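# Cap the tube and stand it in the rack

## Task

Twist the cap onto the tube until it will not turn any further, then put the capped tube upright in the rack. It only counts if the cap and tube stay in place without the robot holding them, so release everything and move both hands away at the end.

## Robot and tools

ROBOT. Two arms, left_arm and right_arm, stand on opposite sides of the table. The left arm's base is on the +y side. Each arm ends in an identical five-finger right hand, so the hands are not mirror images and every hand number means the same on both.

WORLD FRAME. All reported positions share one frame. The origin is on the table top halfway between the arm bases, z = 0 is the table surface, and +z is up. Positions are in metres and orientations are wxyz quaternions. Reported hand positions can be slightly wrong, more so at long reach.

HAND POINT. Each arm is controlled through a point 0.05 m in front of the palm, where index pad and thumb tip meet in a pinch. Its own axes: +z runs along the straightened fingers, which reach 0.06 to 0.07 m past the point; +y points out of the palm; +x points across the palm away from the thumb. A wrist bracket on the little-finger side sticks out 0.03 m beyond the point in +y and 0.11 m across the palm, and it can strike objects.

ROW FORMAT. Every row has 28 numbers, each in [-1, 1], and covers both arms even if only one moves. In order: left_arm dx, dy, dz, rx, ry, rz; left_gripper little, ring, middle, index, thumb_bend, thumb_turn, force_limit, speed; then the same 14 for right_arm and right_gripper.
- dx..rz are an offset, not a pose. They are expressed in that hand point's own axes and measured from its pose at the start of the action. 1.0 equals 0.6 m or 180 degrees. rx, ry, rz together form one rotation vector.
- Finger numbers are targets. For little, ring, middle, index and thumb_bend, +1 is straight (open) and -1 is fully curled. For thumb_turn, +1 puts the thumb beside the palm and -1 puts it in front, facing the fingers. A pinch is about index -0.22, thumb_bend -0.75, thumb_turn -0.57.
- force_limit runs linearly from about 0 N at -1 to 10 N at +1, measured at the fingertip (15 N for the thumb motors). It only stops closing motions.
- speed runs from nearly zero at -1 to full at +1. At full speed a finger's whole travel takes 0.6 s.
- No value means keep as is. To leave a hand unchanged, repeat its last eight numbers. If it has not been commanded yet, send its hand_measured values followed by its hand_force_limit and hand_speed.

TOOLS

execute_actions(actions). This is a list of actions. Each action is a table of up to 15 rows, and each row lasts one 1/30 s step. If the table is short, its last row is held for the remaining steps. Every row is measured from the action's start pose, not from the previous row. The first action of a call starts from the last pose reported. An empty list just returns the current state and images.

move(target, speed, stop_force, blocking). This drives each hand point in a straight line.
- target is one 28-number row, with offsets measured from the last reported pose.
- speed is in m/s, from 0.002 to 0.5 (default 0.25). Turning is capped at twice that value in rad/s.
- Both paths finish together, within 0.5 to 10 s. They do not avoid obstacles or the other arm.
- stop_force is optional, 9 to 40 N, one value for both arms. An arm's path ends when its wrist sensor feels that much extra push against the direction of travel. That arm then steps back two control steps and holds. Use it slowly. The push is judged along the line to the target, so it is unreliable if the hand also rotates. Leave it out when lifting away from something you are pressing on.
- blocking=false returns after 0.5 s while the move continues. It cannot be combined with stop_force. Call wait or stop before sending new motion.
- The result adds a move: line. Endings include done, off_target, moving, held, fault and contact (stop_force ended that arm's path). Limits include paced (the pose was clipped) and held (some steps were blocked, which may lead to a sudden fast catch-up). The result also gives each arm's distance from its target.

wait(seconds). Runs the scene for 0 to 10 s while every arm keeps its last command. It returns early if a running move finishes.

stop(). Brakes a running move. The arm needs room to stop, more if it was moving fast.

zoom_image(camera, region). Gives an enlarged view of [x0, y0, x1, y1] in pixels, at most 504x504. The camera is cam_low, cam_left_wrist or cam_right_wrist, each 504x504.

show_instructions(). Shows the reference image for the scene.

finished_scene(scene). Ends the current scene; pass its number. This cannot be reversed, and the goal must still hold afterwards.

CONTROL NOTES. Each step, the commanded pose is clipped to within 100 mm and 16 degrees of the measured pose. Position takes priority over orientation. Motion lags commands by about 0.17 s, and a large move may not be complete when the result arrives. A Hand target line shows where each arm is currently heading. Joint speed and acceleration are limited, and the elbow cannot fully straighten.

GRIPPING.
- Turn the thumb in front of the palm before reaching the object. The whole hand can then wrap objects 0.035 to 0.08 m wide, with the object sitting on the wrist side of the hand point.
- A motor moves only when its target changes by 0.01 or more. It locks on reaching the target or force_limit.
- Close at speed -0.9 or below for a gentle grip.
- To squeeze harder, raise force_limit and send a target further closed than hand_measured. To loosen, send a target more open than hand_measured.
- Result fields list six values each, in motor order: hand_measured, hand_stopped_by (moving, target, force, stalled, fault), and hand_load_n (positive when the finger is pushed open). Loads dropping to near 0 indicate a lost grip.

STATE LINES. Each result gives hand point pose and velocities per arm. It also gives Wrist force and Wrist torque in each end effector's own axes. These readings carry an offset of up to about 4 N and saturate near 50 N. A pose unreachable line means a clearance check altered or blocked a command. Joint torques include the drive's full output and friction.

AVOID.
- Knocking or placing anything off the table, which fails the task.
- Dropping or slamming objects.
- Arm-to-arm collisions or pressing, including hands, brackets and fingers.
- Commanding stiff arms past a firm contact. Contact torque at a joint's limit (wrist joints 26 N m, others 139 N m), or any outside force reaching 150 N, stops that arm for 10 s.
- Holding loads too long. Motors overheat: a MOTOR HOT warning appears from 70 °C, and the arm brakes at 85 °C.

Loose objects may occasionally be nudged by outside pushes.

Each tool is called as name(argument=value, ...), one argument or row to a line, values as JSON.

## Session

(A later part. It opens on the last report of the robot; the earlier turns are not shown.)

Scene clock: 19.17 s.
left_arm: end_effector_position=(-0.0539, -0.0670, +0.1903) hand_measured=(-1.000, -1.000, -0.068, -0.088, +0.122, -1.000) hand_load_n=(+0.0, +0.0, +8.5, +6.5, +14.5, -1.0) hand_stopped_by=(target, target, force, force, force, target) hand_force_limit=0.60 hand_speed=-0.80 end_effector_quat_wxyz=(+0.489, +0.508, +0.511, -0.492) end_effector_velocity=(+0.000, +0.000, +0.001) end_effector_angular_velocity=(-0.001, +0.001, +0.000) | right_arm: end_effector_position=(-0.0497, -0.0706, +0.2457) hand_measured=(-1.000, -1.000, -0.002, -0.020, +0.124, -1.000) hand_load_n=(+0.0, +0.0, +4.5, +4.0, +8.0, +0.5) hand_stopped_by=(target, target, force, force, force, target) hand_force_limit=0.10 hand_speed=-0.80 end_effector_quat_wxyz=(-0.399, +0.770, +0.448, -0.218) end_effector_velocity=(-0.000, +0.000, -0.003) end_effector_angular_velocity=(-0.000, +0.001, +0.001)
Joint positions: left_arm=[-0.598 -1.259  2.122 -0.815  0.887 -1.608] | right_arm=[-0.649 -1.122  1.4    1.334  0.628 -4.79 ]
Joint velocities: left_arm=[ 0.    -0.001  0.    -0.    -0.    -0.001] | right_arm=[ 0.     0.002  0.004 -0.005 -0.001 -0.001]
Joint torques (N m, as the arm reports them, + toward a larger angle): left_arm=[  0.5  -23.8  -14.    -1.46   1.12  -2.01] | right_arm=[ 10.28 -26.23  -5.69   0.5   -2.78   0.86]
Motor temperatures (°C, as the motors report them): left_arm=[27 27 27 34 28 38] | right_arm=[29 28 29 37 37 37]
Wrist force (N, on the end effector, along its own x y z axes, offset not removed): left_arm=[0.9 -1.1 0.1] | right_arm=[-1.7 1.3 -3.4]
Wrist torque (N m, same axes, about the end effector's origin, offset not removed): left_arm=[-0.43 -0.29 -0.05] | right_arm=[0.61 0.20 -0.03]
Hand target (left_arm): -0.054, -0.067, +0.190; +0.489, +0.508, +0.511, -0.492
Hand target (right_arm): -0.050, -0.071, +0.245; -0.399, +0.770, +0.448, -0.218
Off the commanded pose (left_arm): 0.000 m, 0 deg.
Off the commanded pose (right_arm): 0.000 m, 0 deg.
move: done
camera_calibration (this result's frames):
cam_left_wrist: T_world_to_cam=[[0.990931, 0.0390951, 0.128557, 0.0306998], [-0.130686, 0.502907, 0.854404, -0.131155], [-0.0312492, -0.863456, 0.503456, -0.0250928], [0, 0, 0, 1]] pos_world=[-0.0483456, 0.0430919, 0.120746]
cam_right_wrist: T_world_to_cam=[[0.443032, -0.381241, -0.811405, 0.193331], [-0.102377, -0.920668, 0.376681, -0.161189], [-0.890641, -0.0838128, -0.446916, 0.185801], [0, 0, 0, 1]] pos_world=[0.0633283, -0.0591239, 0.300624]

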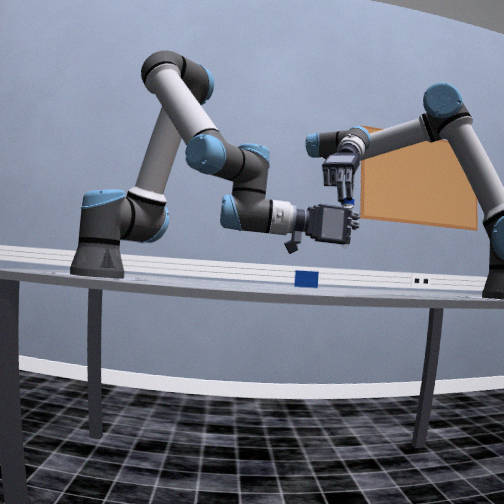

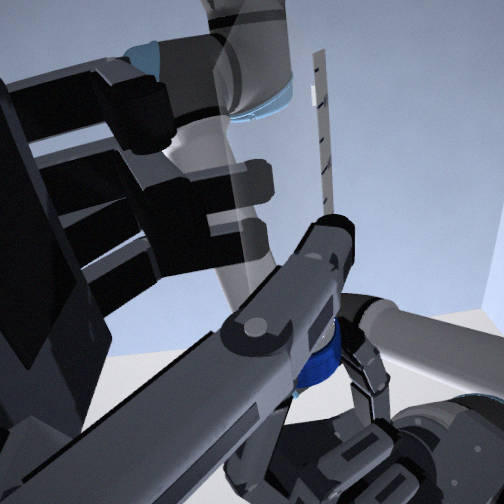

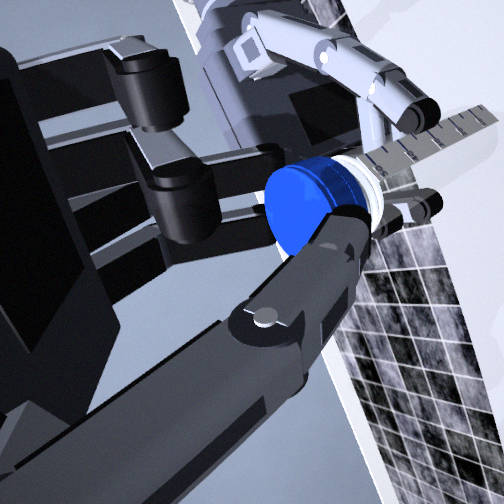

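execute_actions(
  actions=[
    [[0,0,0,0,0,0,-1,-1,-0.3,-0.3,0,-1,0.6,-0.8,0,0,0,0,0,0,-1,-1,0.14,0.1,0.2,-1,0,0]],
    [[0,0,0,0,0,0,-1,-1,-0.3,-0.3,0,-1,0.6,-0.8,-0.003,0.011,0.008,0,0,0,-1,-1,0.14,0.1,0.2,-1,0,0]],
    [[0,0,0,0,0,0,-1,-1,-0.3,-0.3,0,-1,0.6,-0.8,0,0,0,0,0,0,-1,-1,-0.3,-0.3,-0.1,-1,0.1,-0.8]],
    [[0,0,0,0,0,0,-1,-1,-0.3,-0.3,0,-1,0.6,-0.8,0,0.0012,0.0009,0,0,0,-1,-1,-0.3,-0.3,-0.1,-1,0.1,-0.8]],
  ],
)

move(
  target=[0,0,0,0,0,0,-1,-1,-0.3,-0.3,0,-1,0.6,-0.8,0.013,-0.006,0.0096,-0.005,0.202,0.147,-1,-1,-0.3,-0.3,-0.1,-1,0.1,-0.8],
  speed=0.5,
)

move(
  target=[0,0,0,0,0,0,-1,-1,-0.3,-0.3,0,-1,0.6,-0.8,0.013,-0.006,0.0096,-0.005,0.202,0.147,-1,-1,-0.3,-0.3,-0.1,-1,0.1,-0.8],
  speed=0.5,
)

zoom_image(
  camera="cam_low",
  region=[315,170,375,230],
)

Scene clock: 21.57 s.
left_arm: end_effector_position=(-0.0539, -0.0670, +0.1903) hand_measured=(-1.000, -1.000, -0.068, -0.088, +0.122, -1.000) hand_load_n=(+0.0, +0.0, +9.0, +6.5, +14.5, -2.0) hand_stopped_by=(target, target, force, force, force, target) hand_force_limit=0.60 hand_speed=-0.80 end_effector_quat_wxyz=(+0.489, +0.508, +0.511, -0.492) end_effector_velocity=(-0.000, +0.000, -0.000) end_effector_angular_velocity=(+0.000, +0.000, -0.000) | right_arm: end_effector_position=(-0.0505, -0.0719, +0.2366) hand_measured=(-1.000, -1.000, -0.002, -0.030, +0.132, -1.000) hand_load_n=(+0.0, +0.0, +7.0, +4.5, +9.0, +0.0) hand_stopped_by=(target, target, force, force, force, target) hand_force_limit=0.10 hand_speed=-0.80 end_effector_quat_wxyz=(-0.399, +0.770, +0.448, -0.218) end_effector_velocity=(+0.000, -0.000, -0.000) end_effector_angular_velocity=(-0.000, +0.000, -0.001)
Joint positions: left_arm=[-0.598 -1.259  2.122 -0.815  0.887 -1.608] | right_arm=[-0.65  -1.119  1.42   1.312  0.628 -4.791]
Joint velocities: left_arm=[-0.     0.     0.     0.    -0.    -0.001] | right_arm=[-0.    -0.     0.    -0.     0.     0.001]
Joint torques (N m, as the arm reports them, + toward a larger angle): left_arm=[  4.97 -27.95  -9.1   -2.54  -0.01  -1.82] | right_arm=[  2.98 -23.83  -3.17  -0.11  -0.57   1.55]
Motor temperatures (°C, as the motors report them): left_arm=[27 27 27 34 28 38] | right_arm=[29 28 29 37 37 37]
Wrist force (N, on the end effector, along its own x y z axes, offset not removed): left_arm=[10.4 0.1 4.4] | right_arm=[2.2 -10.5 -7.5]
Wrist torque (N m, same axes, about the end effector's origin, offset not removed): left_arm=[-0.48 -0.55 -0.06] | right_arm=[0.05 0.38 -0.05]
Hand target (left_arm): -0.054, -0.067, +0.190; +0.489, +0.508, +0.511, -0.492
Hand target (right_arm): -0.051, -0.072, +0.237; -0.399, +0.770, +0.448, -0.218
Off the commanded pose (left_arm): 0.000 m, 0 deg.
Off the commanded pose (right_arm): 0.000 m, 0 deg.
camera_calibration (this result's frames):
cam_left_wrist: T_world_to_cam=[[0.990934, 0.03904, 0.128555, 0.0307106], [-0.130656, 0.502913, 0.854405, -0.131153], [-0.0312958, -0.863455, 0.503454, -0.0250982], [0, 0, 0, 1]] pos_world=[-0.0483535, 0.0430883, 0.120745]
cam_right_wrist: T_world_to_cam=[[0.443021, -0.381259, -0.811402, 0.18584], [-0.102286, -0.920652, 0.376746, -0.159146], [-0.890657, -0.083911, -0.446866, 0.180883], [0, 0, 0, 1]] pos_world=[0.0624958, -0.0604868, 0.291579]

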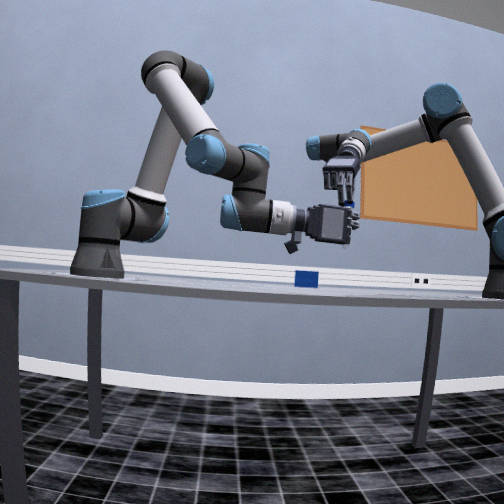

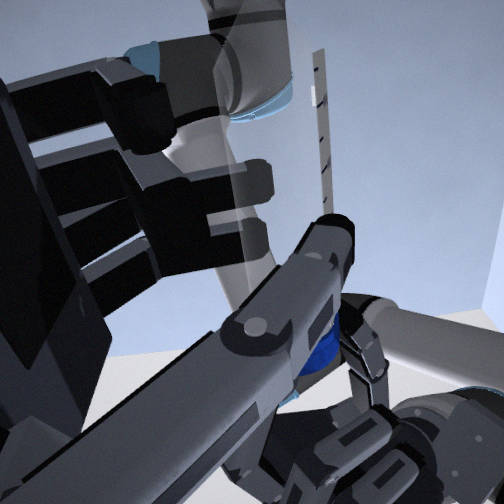

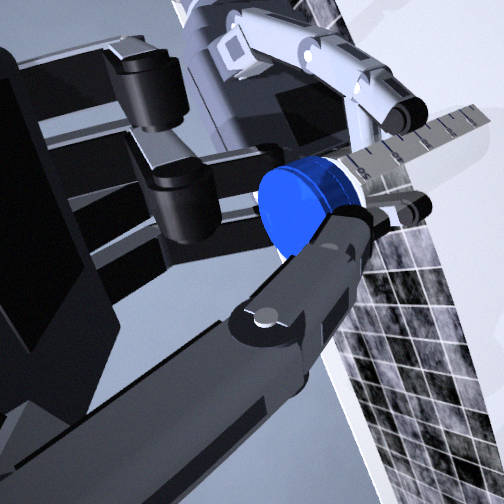

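Scene clock: 23.10 s.
left_arm: end_effector_position=(-0.0539, -0.0670, +0.1903) hand_measured=(-1.000, -1.000, -0.068, -0.088, +0.124, -1.000) hand_load_n=(+0.0, +0.0, +9.5, +6.5, +13.5, -2.5) hand_stopped_by=(target, target, force, force, force, target) hand_force_limit=0.60 hand_speed=-0.80 end_effector_quat_wxyz=(+0.489, +0.508, +0.511, -0.492) end_effector_velocity=(+0.000, +0.000, +0.000) end_effector_angular_velocity=(-0.000, +0.001, +0.000) | right_arm: end_effector_position=(-0.0524, -0.0617, +0.2366) hand_measured=(-1.000, -1.000, -0.002, -0.030, +0.132, -1.000) hand_load_n=(+0.0, +0.0, +5.0, +5.5, +8.0, -2.0) hand_stopped_by=(target, target, force, force, force, target) hand_force_limit=0.10 hand_speed=-0.80 end_effector_quat_wxyz=(-0.452, +0.883, +0.120, -0.050) end_effector_velocity=(-0.000, -0.000, -0.001) end_effector_angular_velocity=(-0.002, -0.003, -0.011)
Joint positions: left_arm=[-0.598 -1.259  2.122 -0.815  0.887 -1.608] | right_arm=[-0.56  -1.476  1.685  0.562  1.001 -3.649]
Joint velocities: left_arm=[ 0. -0.  0. -0.  0. -0.] | right_arm=[ 0.006 -0.003  0.004 -0.007  0.015  0.011]
Joint torques (N m, as the arm reports them, + toward a larger angle): left_arm=[  4.53 -28.87  -9.92  -1.14  -0.01  -0.9 ] | right_arm=[ 10.14 -24.5   -0.3    0.49   3.42   1.98]
Motor temperatures (°C, as the motors report them): left_arm=[27 27 27 34 28 38] | right_arm=[29 28 29 37 37 37]
Wrist force (N, on the end effector, along its own x y z axes, offset not removed): left_arm=[13.2 -3.4 5.7] | right_arm=[2.0 -14.5 -3.1]
Wrist torque (N m, same axes, about the end effector's origin, offset not removed): left_arm=[-0.62 -0.32 -0.27] | right_arm=[-0.16 0.00 -0.18]
Hand target (left_arm): -0.054, -0.067, +0.190; +0.489, +0.508, +0.511, -0.492
Hand target (right_arm): -0.052, -0.062, +0.237; -0.452, +0.883, +0.120, -0.050
Off the commanded pose (left_arm): 0.000 m, 0 deg.
Off the commanded pose (right_arm): 0.000 m, 0 deg.
move: done
camera_calibration (this result's frames):
cam_left_wrist: T_world_to_cam=[[0.990936, 0.039042, 0.128535, 0.0307145], [-0.130639, 0.502923, 0.854401, -0.131151], [-0.0312855, -0.863449, 0.503465, -0.0250999], [0, 0, 0, 1]] pos_world=[-0.0483549, 0.0430873, 0.120745]
cam_right_wrist: T_world_to_cam=[[0.0430118, -0.582899, -0.811406, 0.157159], [-0.721585, -0.579836, 0.378293, -0.1617], [-0.690989, 0.569227, -0.445551, 0.230546], [0, 0, 0, 1]] pos_world=[0.0358644, -0.133385, 0.29141]

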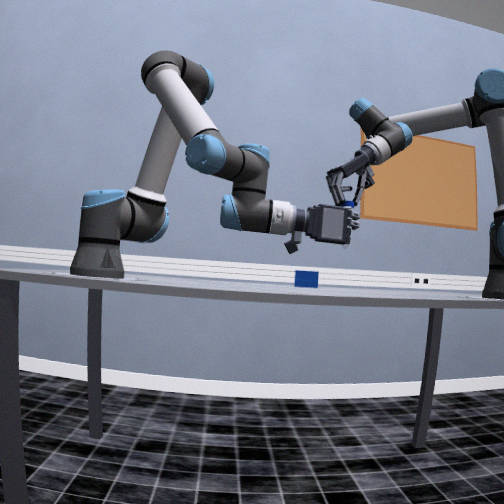

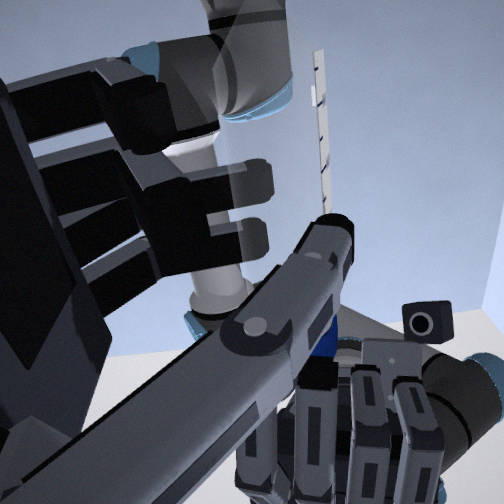

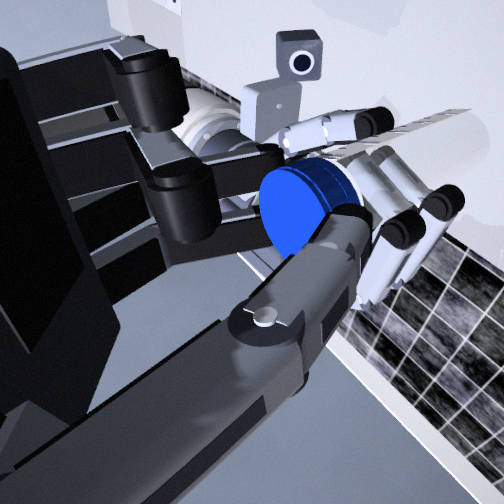

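Scene clock: 24.60 s.
left_arm: end_effector_position=(-0.0539, -0.0670, +0.1902) hand_measured=(-1.000, -1.000, -0.068, -0.088, +0.124, -1.000) hand_load_n=(+0.0, +0.0, +9.0, +3.0, +15.0, -4.0) hand_stopped_by=(target, target, force, force, force, target) hand_force_limit=0.60 hand_speed=-0.80 end_effector_quat_wxyz=(+0.489, +0.508, +0.511, -0.492) end_effector_velocity=(+0.001, -0.000, +0.000) end_effector_angular_velocity=(-0.000, +0.001, +0.001) | right_arm: end_effector_position=(-0.0467, -0.0532, +0.2365) hand_measured=(-1.000, -1.000, -0.002, -0.030, +0.132, -1.000) hand_load_n=(+0.0, +0.0, +4.0, +5.0, +8.5, -1.0) hand_stopped_by=(target, target, force, force, force, target) hand_force_limit=0.10 hand_speed=-0.80 end_effector_quat_wxyz=(+0.437, -0.862, +0.227, -0.125) end_effector_velocity=(-0.000, +0.000, -0.001) end_effector_angular_velocity=(-0.005, -0.000, -0.013)
Joint positions: left_arm=[-0.598 -1.259  2.122 -0.815  0.887 -1.608] | right_arm=[-0.229 -1.474  1.665  0.473  1.879 -2.93 ]
Joint velocities: left_arm=[ 0.001  0.    -0.     0.    -0.    -0.001] | right_arm=[ 0.007  0.008 -0.008  0.008  0.016  0.012]
Joint torques (N m, as the arm reports them, + toward a larger angle): left_arm=[  4.78 -28.91 -10.71  -2.5   -0.15  -0.99] | right_arm=[  9.31  -9.58 -27.85   2.58   3.32   2.26]
Motor temperatures (°C, as the motors report them): left_arm=[27 27 27 34 28 38] | right_arm=[29 28 29 37 37 37]
Wrist force (N, on the end effector, along its own x y z axes, offset not removed): left_arm=[10.4 0.1 0.4] | right_arm=[-2.3 -11.3 -8.9]
Wrist torque (N m, same axes, about the end effector's origin, offset not removed): left_arm=[-0.52 -0.24 -0.31] | right_arm=[-0.57 0.48 -0.50]
Hand target (left_arm): -0.054, -0.067, +0.190; +0.489, +0.508, +0.511, -0.492
Hand target (right_arm): -0.047, -0.053, +0.236; -0.436, +0.862, -0.227, +0.126
Off the commanded pose (left_arm): 0.000 m, 0 deg.
Off the commanded pose (right_arm): 0.000 m, 0 deg.
move: done
camera_calibration (this result's frames):
cam_left_wrist: T_world_to_cam=[[0.990934, 0.0390397, 0.128549, 0.0307087], [-0.130651, 0.502908, 0.854408, -0.13115], [-0.0312926, -0.863458, 0.50345, -0.0250907], [0, 0, 0, 1]] pos_world=[-0.0483503, 0.0430928, 0.12074]
cam_right_wrist: T_world_to_cam=[[-0.382866, -0.443163, -0.810567, 0.149079], [-0.91953, 0.0985194, 0.380471, -0.126296], [-0.088754, 0.891011, -0.445222, 0.274691], [0, 0, 0, 1]] pos_world=[-0.0346758, -0.166243, 0.291189]

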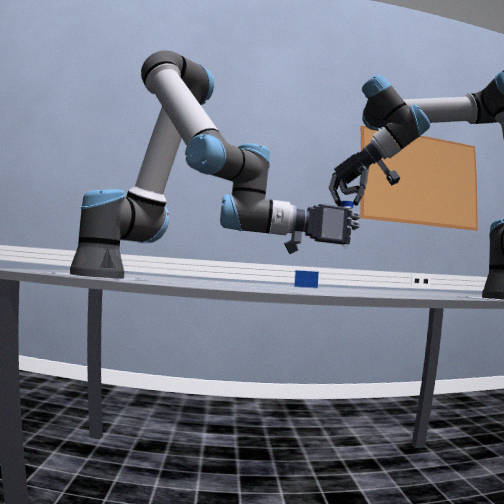

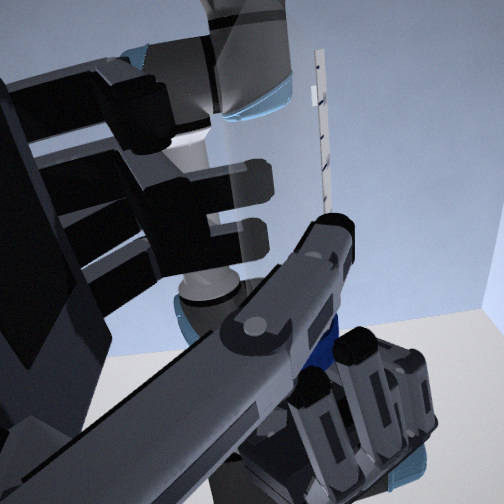

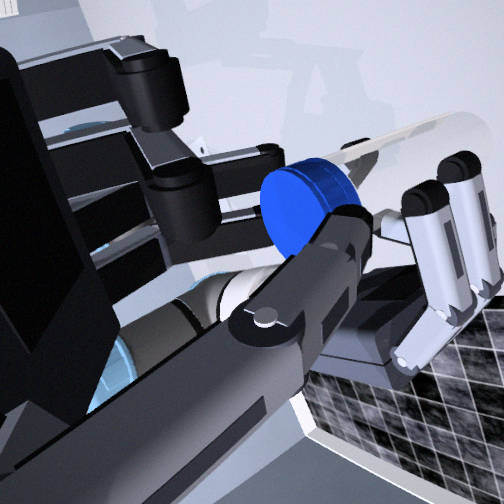

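Region (315, 170, 375, 230) of cam_low's 504x504 image, scaled by 8.400, with more detail than that image has.

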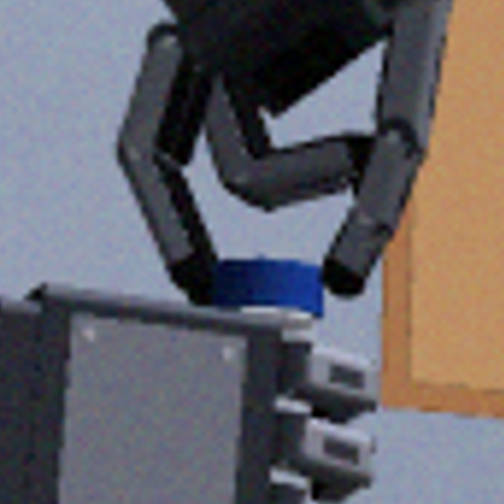

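move(
  target=[0,0,0,0,0,0,-1,-1,-0.3,-0.3,0,-1,0.6,-0.8,0.013,-0.0056,0.0099,-0.005,0.202,0.147,-1,-1,-0.3,-0.3,-0.1,-1,0.1,-0.8],
  speed=0.5,
)

execute_actions(
  actions=[
    [[0,0,0,0,0,0,-1,-1,-0.3,-0.3,0,-1,0.6,-0.8,0,0,0,0,0,0,-1,-1,0.35,0.35,0.5,-1,0,0]],
  ],
)

zoom_image(
  camera="cam_low",
  region=[305,160,385,240],
)

Scene clock: 28.37 s.
left_arm: end_effector_position=(-0.0539, -0.0670, +0.1902) hand_measured=(-1.000, -1.000, -0.068, -0.088, +0.124, -1.000) hand_load_n=(+0.0, +0.0, +10.5, +0.0, +15.5, -7.0) hand_stopped_by=(target, target, force, force, force, target) hand_force_limit=0.60 hand_speed=-0.80 end_effector_quat_wxyz=(+0.489, +0.508, +0.511, -0.492) end_effector_velocity=(-0.000, +0.000, -0.000) end_effector_angular_velocity=(+0.000, +0.000, -0.000) | right_arm: end_effector_position=(-0.0367, -0.0513, +0.2356) hand_measured=(-1.000, -1.000, -0.002, -0.030, +0.132, -1.000) hand_load_n=(+0.0, +0.0, +3.0, +4.5, +9.0, -2.5) hand_stopped_by=(target, target, force, force, force, target) hand_force_limit=0.10 hand_speed=-0.80 end_effector_quat_wxyz=(+0.355, -0.710, +0.539, -0.282) end_effector_velocity=(-0.000, -0.000, -0.000) end_effector_angular_velocity=(-0.004, +0.003, -0.012)
Joint positions: left_arm=[-0.598 -1.259  2.122 -0.815  0.887 -1.608] | right_arm=[-0.02  -1.1    1.315  1.097  2.486 -1.914]
Joint velocities: left_arm=[-0.     0.     0.     0.    -0.    -0.001] | right_arm=[ 0.001  0.009 -0.009  0.022 -0.     0.022]
Joint torques (N m, as the arm reports them, + toward a larger angle): left_arm=[  5.22 -28.72 -17.21  -1.08   2.06  -1.09] | right_arm=[  8.21 -21.52 -26.65   2.78   2.84   2.29]
Motor temperatures (°C, as the motors report them): left_arm=[27 27 27 34 28 38] | right_arm=[29 28 29 37 37 37]
Wrist force (N, on the end effector, along its own x y z axes, offset not removed): left_arm=[12.9 1.4 -1.9] | right_arm=[2.0 -7.8 -11.4]
Wrist torque (N m, same axes, about the end effector's origin, offset not removed): left_arm=[-0.52 -0.46 -0.38] | right_arm=[0.07 0.21 -0.04]
Hand target (left_arm): -0.054, -0.067, +0.190; +0.489, +0.508, +0.511, -0.492
Hand target (right_arm): -0.037, -0.051, +0.236; -0.355, +0.710, -0.539, +0.282
Off the commanded pose (left_arm): 0.000 m, 0 deg.
Off the commanded pose (right_arm): 0.000 m, 0 deg.
move: done
camera_calibration (this result's frames):
cam_left_wrist: T_world_to_cam=[[0.990932, 0.0390817, 0.128553, 0.0306998], [-0.130676, 0.502902, 0.854408, -0.131152], [-0.0312576, -0.86346, 0.503449, -0.0250859], [0, 0, 0, 1]] pos_world=[-0.0483439, 0.043096, 0.12074]
cam_right_wrist: T_world_to_cam=[[-0.586097, -0.0437308, -0.80906, 0.165779], [-0.580722, 0.719009, 0.381822, -0.0729752], [0.565024, 0.693624, -0.446805, 0.287774], [0, 0, 0, 1]] pos_world=[-0.107815, -0.139887, 0.290568]

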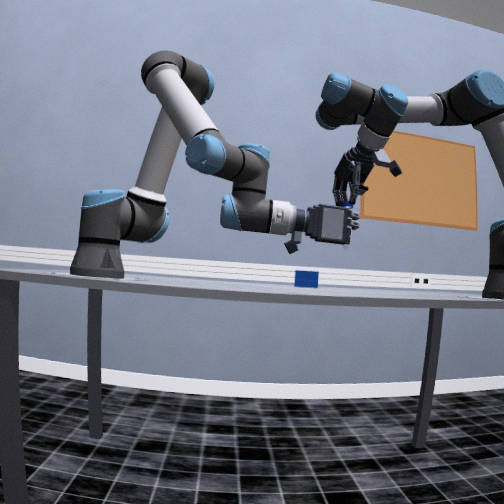

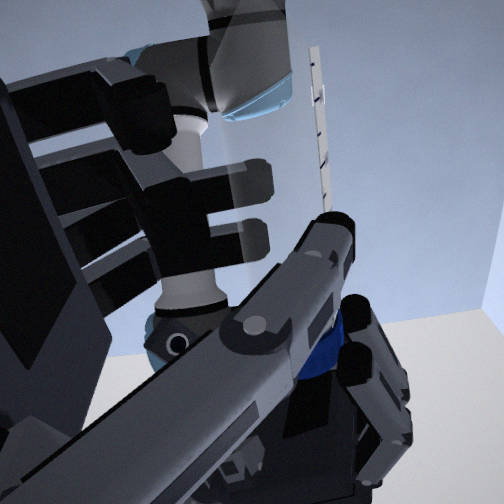

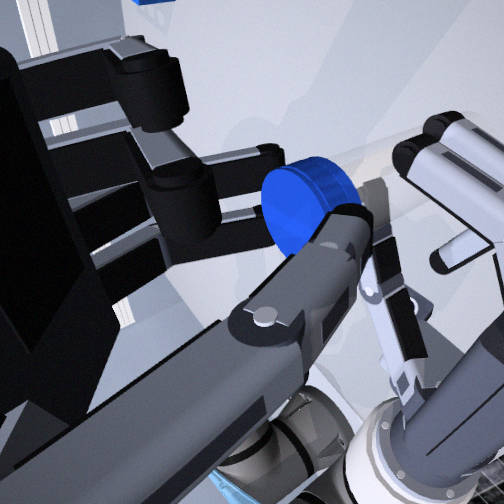

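Scene clock: 28.87 s.
left_arm: end_effector_position=(-0.0539, -0.0670, +0.1902) hand_measured=(-1.000, -1.000, -0.068, -0.088, +0.124, -1.000) hand_load_n=(+0.0, +0.0, +9.0, +5.0, +13.5, +0.5) hand_stopped_by=(target, target, force, force, force, target) hand_force_limit=0.60 hand_speed=-0.80 end_effector_quat_wxyz=(+0.489, +0.508, +0.511, -0.492) end_effector_velocity=(+0.000, -0.000, -0.001) end_effector_angular_velocity=(+0.001, -0.001, +0.000) | right_arm: end_effector_position=(-0.0367, -0.0513, +0.2356) hand_measured=(-1.000, -1.000, +0.350, +0.350, +0.500, -1.000) hand_load_n=(+0.0, +0.0, +0.0, +0.0, +0.0, +0.0) hand_stopped_by=(target, target, target, target, moving, target) hand_force_limit=0.00 hand_speed=0.00 end_effector_quat_wxyz=(+0.355, -0.710, +0.539, -0.282) end_effector_velocity=(+0.000, -0.000, +0.001) end_effector_angular_velocity=(+0.000, -0.002, -0.000)
Joint positions: left_arm=[-0.598 -1.259  2.122 -0.815  0.887 -1.608] | right_arm=[-0.02  -1.1    1.315  1.097  2.486 -1.914]
Joint velocities: left_arm=[ 0.     0.001 -0.     0.    -0.     0.   ] | right_arm=[-0.    -0.001  0.    -0.     0.002 -0.001]
Joint torques (N m, as the arm reports them, + toward a larger angle): left_arm=[  4.99 -28.56 -17.37  -1.18   0.06  -0.99] | right_arm=[ -0.69 -44.87  -6.08   0.35   2.55  -2.32]
Motor temperatures (°C, as the motors report them): left_arm=[27 27 27 34 28 38] | right_arm=[29 28 29 37 37 37]
Wrist force (N, on the end effector, along its own x y z axes, offset not removed): left_arm=[0.4 0.0 1.3] | right_arm=[-0.2 5.6 -4.3]
Wrist torque (N m, same axes, about the end effector's origin, offset not removed): left_arm=[-0.30 -0.18 -0.05] | right_arm=[1.45 0.55 -0.02]
Hand target (left_arm): -0.054, -0.067, +0.190; +0.489, +0.508, +0.511, -0.492
Hand target (right_arm): -0.037, -0.051, +0.236; -0.355, +0.710, -0.539, +0.282
Off the commanded pose (left_arm): 0.000 m, 0 deg.
Off the commanded pose (right_arm): 0.000 m, 0 deg.
camera_calibration (this result's frames):
cam_left_wrist: T_world_to_cam=[[0.990936, 0.0390062, 0.12855, 0.0307146], [-0.130635, 0.50291, 0.85441, -0.131149], [-0.0313218, -0.863458, 0.503447, -0.0250932], [0, 0, 0, 1]] pos_world=[-0.0483548, 0.0430911, 0.12074]
cam_right_wrist: T_world_to_cam=[[-0.586086, -0.0438203, -0.809063, 0.165723], [-0.580743, 0.719032, 0.381747, -0.0729602], [0.565014, 0.693594, -0.446863, 0.287762], [0, 0, 0, 1]] pos_world=[-0.107833, -0.139867, 0.290523]

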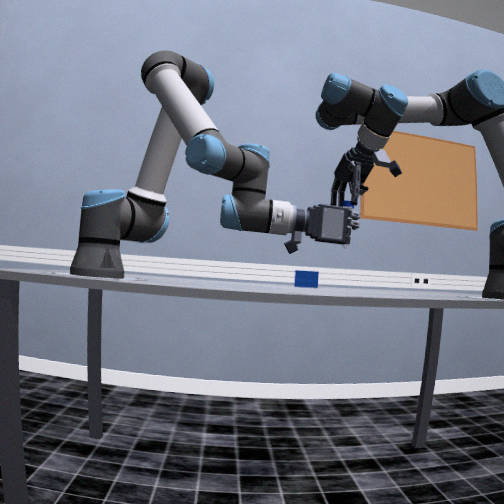

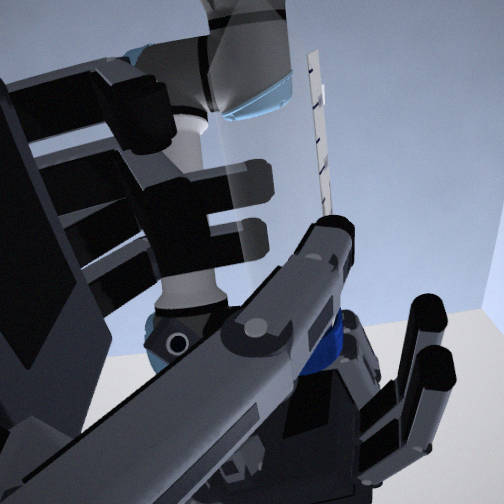

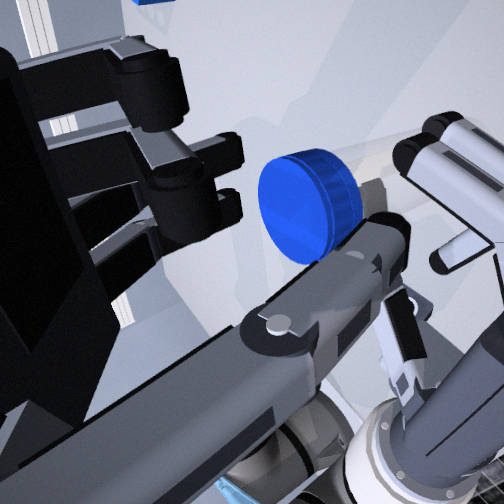

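Region (305, 160, 385, 240) of cam_low's 504x504 image, scaled by 6.300, with more detail than that image has.

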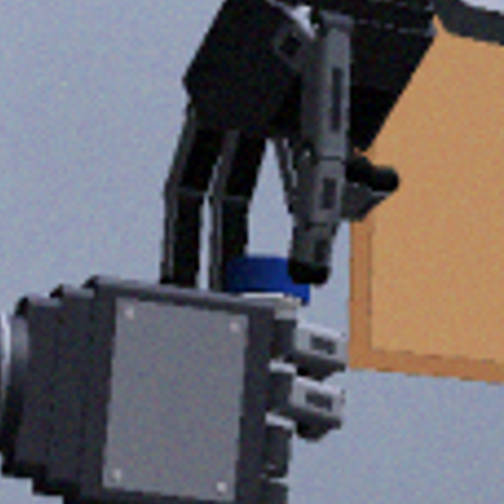

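execute_actions(
  actions=[
    [[0,0,0,0,0,0,-1,-1,-0.3,-0.3,0,-1,0.6,-0.8,0,-0.02,-0.0147,0,0,0,-1,-1,0.35,0.35,0.5,-1,0,0]],
  ],
)

move(
  target=[0,0,0,0,0,0,-1,-1,-0.3,-0.3,0,-1,0.6,-0.8,0.0265,0.0172,-0.0245,0.015,-0.605,-0.442,-1,-1,0.35,0.35,0.5,-1,0,0],
  speed=0.5,
)

Scene clock: 29.57 s.
left_arm: end_effector_position=(-0.0539, -0.0670, +0.1902) hand_measured=(-1.000, -1.000, -0.068, -0.088, +0.124, -1.000) hand_load_n=(+0.0, +0.0, +9.0, +5.0, +13.5, +0.5) hand_stopped_by=(target, target, force, force, force, target) hand_force_limit=0.60 hand_speed=-0.80 end_effector_quat_wxyz=(+0.489, +0.508, +0.511, -0.492) end_effector_velocity=(-0.001, +0.000, -0.000) end_effector_angular_velocity=(+0.000, +0.001, -0.001) | right_arm: end_effector_position=(-0.0368, -0.0511, +0.2502) hand_measured=(-1.000, -1.000, +0.350, +0.350, +0.500, -1.000) hand_load_n=(+0.0, +0.0, +0.0, +0.0, +0.0, +0.0) hand_stopped_by=(target, target, target, target, target, target) hand_force_limit=0.00 hand_speed=0.00 end_effector_quat_wxyz=(+0.355, -0.710, +0.539, -0.282) end_effector_velocity=(+0.000, +0.000, +0.004) end_effector_angular_velocity=(+0.003, -0.001, -0.001)
Joint positions: left_arm=[-0.598 -1.259  2.122 -0.815  0.887 -1.608] | right_arm=[-0.02  -1.107  1.287  1.132  2.486 -1.914]
Joint velocities: left_arm=[-0.001  0.     0.     0.     0.    -0.001] | right_arm=[ 0.    -0.002 -0.005  0.006  0.002  0.002]
Joint torques (N m, as the arm reports them, + toward a larger angle): left_arm=[  4.55 -28.08 -18.49  -1.41  -0.86  -0.94] | right_arm=[  9.5  -44.67 -30.69   4.06   3.23   2.3 ]
Motor temperatures (°C, as the motors report them): left_arm=[27 27 27 34 28 38] | right_arm=[29 28 29 37 37 37]
Wrist force (N, on the end effector, along its own x y z axes, offset not removed): left_arm=[1.2 -1.3 1.5] | right_arm=[1.4 -1.7 1.3]
Wrist torque (N m, same axes, about the end effector's origin, offset not removed): left_arm=[-0.50 -0.41 -0.05] | right_arm=[-0.09 -0.19 0.38]
Hand target (left_arm): -0.054, -0.067, +0.190; +0.489, +0.508, +0.511, -0.492
Hand target (right_arm): -0.037, -0.051, +0.250; -0.355, +0.710, -0.539, +0.282
Off the commanded pose (left_arm): 0.000 m, 0 deg.
Off the commanded pose (right_arm): 0.000 m, 0 deg.
camera_calibration (this result's frames):
cam_left_wrist: T_world_to_cam=[[0.990936, 0.039006, 0.12855, 0.0307146], [-0.130635, 0.50291, 0.85441, -0.131149], [-0.0313219, -0.863458, 0.503447, -0.0250932], [0, 0, 0, 1]] pos_world=[-0.0483548, 0.0430911, 0.12074]
cam_right_wrist: T_world_to_cam=[[-0.586112, -0.0438269, -0.809044, 0.177514], [-0.580772, 0.718985, 0.381792, -0.0787933], [0.564957, 0.693643, -0.446859, 0.294213], [0, 0, 0, 1]] pos_world=[-0.107936, -0.139648, 0.305171]

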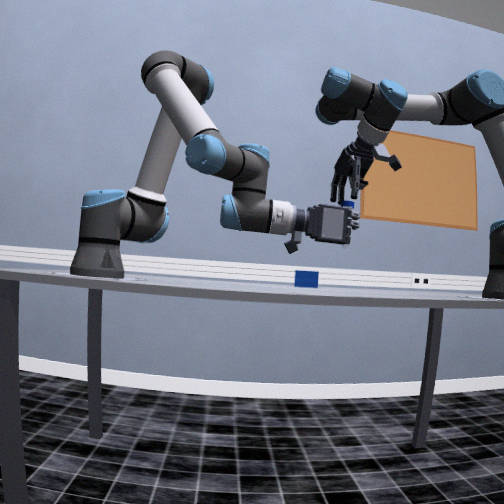

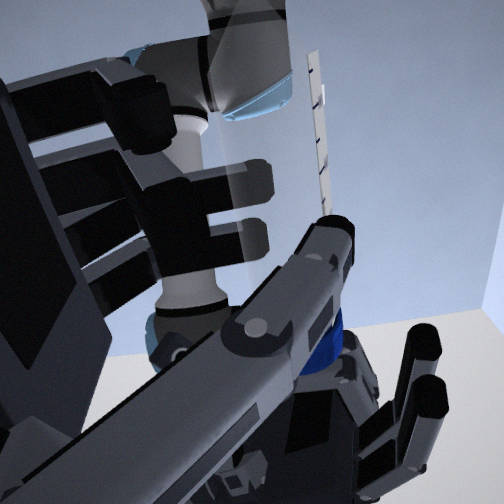

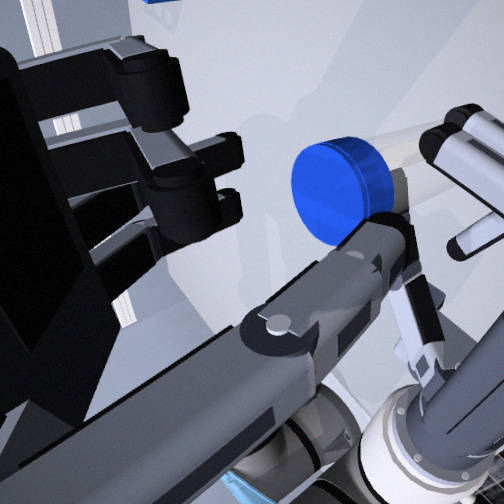

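Scene clock: 32.73 s.
left_arm: end_effector_position=(-0.0539, -0.0670, +0.1902) hand_measured=(-1.000, -1.000, -0.068, -0.088, +0.124, -1.000) hand_load_n=(+0.0, +0.0, +9.0, +5.0, +13.5, +0.5) hand_stopped_by=(target, target, force, force, force, target) hand_force_limit=0.60 hand_speed=-0.80 end_effector_quat_wxyz=(+0.489, +0.508, +0.511, -0.492) end_effector_velocity=(-0.000, -0.000, +0.000) end_effector_angular_velocity=(-0.000, -0.001, -0.000) | right_arm: end_effector_position=(-0.0498, -0.0710, +0.2508) hand_measured=(-1.000, -1.000, +0.350, +0.350, +0.500, -1.000) hand_load_n=(+0.0, +0.0, +0.0, +0.0, +0.0, +0.0) hand_stopped_by=(target, target, target, target, target, target) hand_force_limit=0.00 hand_speed=0.00 end_effector_quat_wxyz=(-0.398, +0.769, +0.450, -0.217) end_effector_velocity=(+0.000, +0.000, -0.001) end_effector_angular_velocity=(-0.003, +0.001, +0.011)
Joint positions: left_arm=[-0.598 -1.259  2.122 -0.815  0.887 -1.608] | right_arm=[-0.649 -1.127  1.392  1.346  0.63  -4.793]
Joint velocities: left_arm=[-0.    -0.    -0.    -0.    -0.     0.001] | right_arm=[ 0.001  0.008 -0.005  0.014  0.001 -0.017]
Joint torques (N m, as the arm reports them, + toward a larger angle): left_arm=[  4.66 -28.15 -17.35  -1.33  -0.8   -1.03] | right_arm=[  9.96 -27.99 -30.9    4.29   1.57  -2.42]
Motor temperatures (°C, as the motors report them): left_arm=[27 27 27 34 28 38] | right_arm=[29 28 29 37 37 37]
Wrist force (N, on the end effector, along its own x y z axes, offset not removed): left_arm=[1.4 -1.4 1.7] | right_arm=[-3.0 -3.3 1.4]
Wrist torque (N m, same axes, about the end effector's origin, offset not removed): left_arm=[-0.56 -0.35 0.01] | right_arm=[-0.46 0.46 -0.52]
Hand target (left_arm): -0.054, -0.067, +0.190; +0.489, +0.508, +0.511, -0.492
Hand target (right_arm): -0.050, -0.071, +0.251; -0.398, +0.769, +0.450, -0.217
Off the commanded pose (left_arm): 0.000 m, 0 deg.
Off the commanded pose (right_arm): 0.000 m, 0 deg.
move: done
camera_calibration (this result's frames):
cam_left_wrist: T_world_to_cam=[[0.990936, 0.039006, 0.12855, 0.0307146], [-0.130635, 0.50291, 0.85441, -0.131149], [-0.0313218, -0.863458, 0.503447, -0.0250933], [0, 0, 0, 1]] pos_world=[-0.0483548, 0.043091, 0.12074]
cam_right_wrist: T_world_to_cam=[[0.446444, -0.379332, -0.810429, 0.197425], [-0.101607, -0.92133, 0.375268, -0.163173], [-0.889024, -0.0851912, -0.449865, 0.188703], [0, 0, 0, 1]] pos_world=[0.0630432, -0.0593709, 0.306123]

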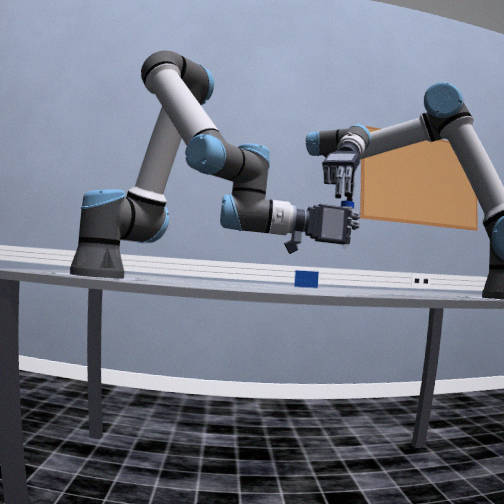

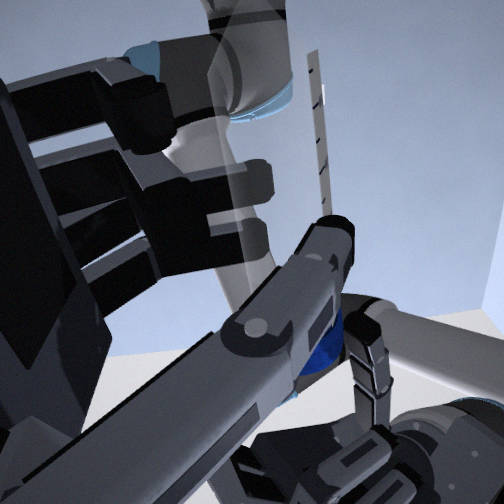

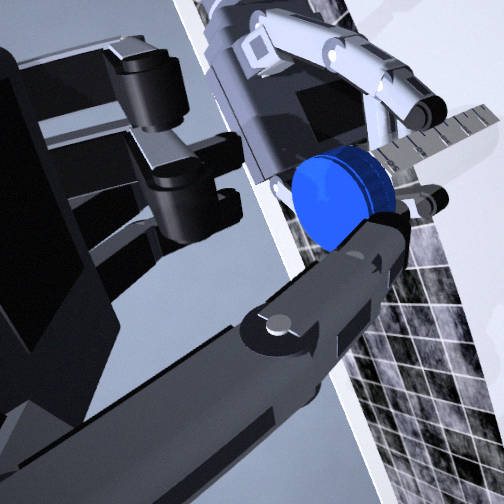

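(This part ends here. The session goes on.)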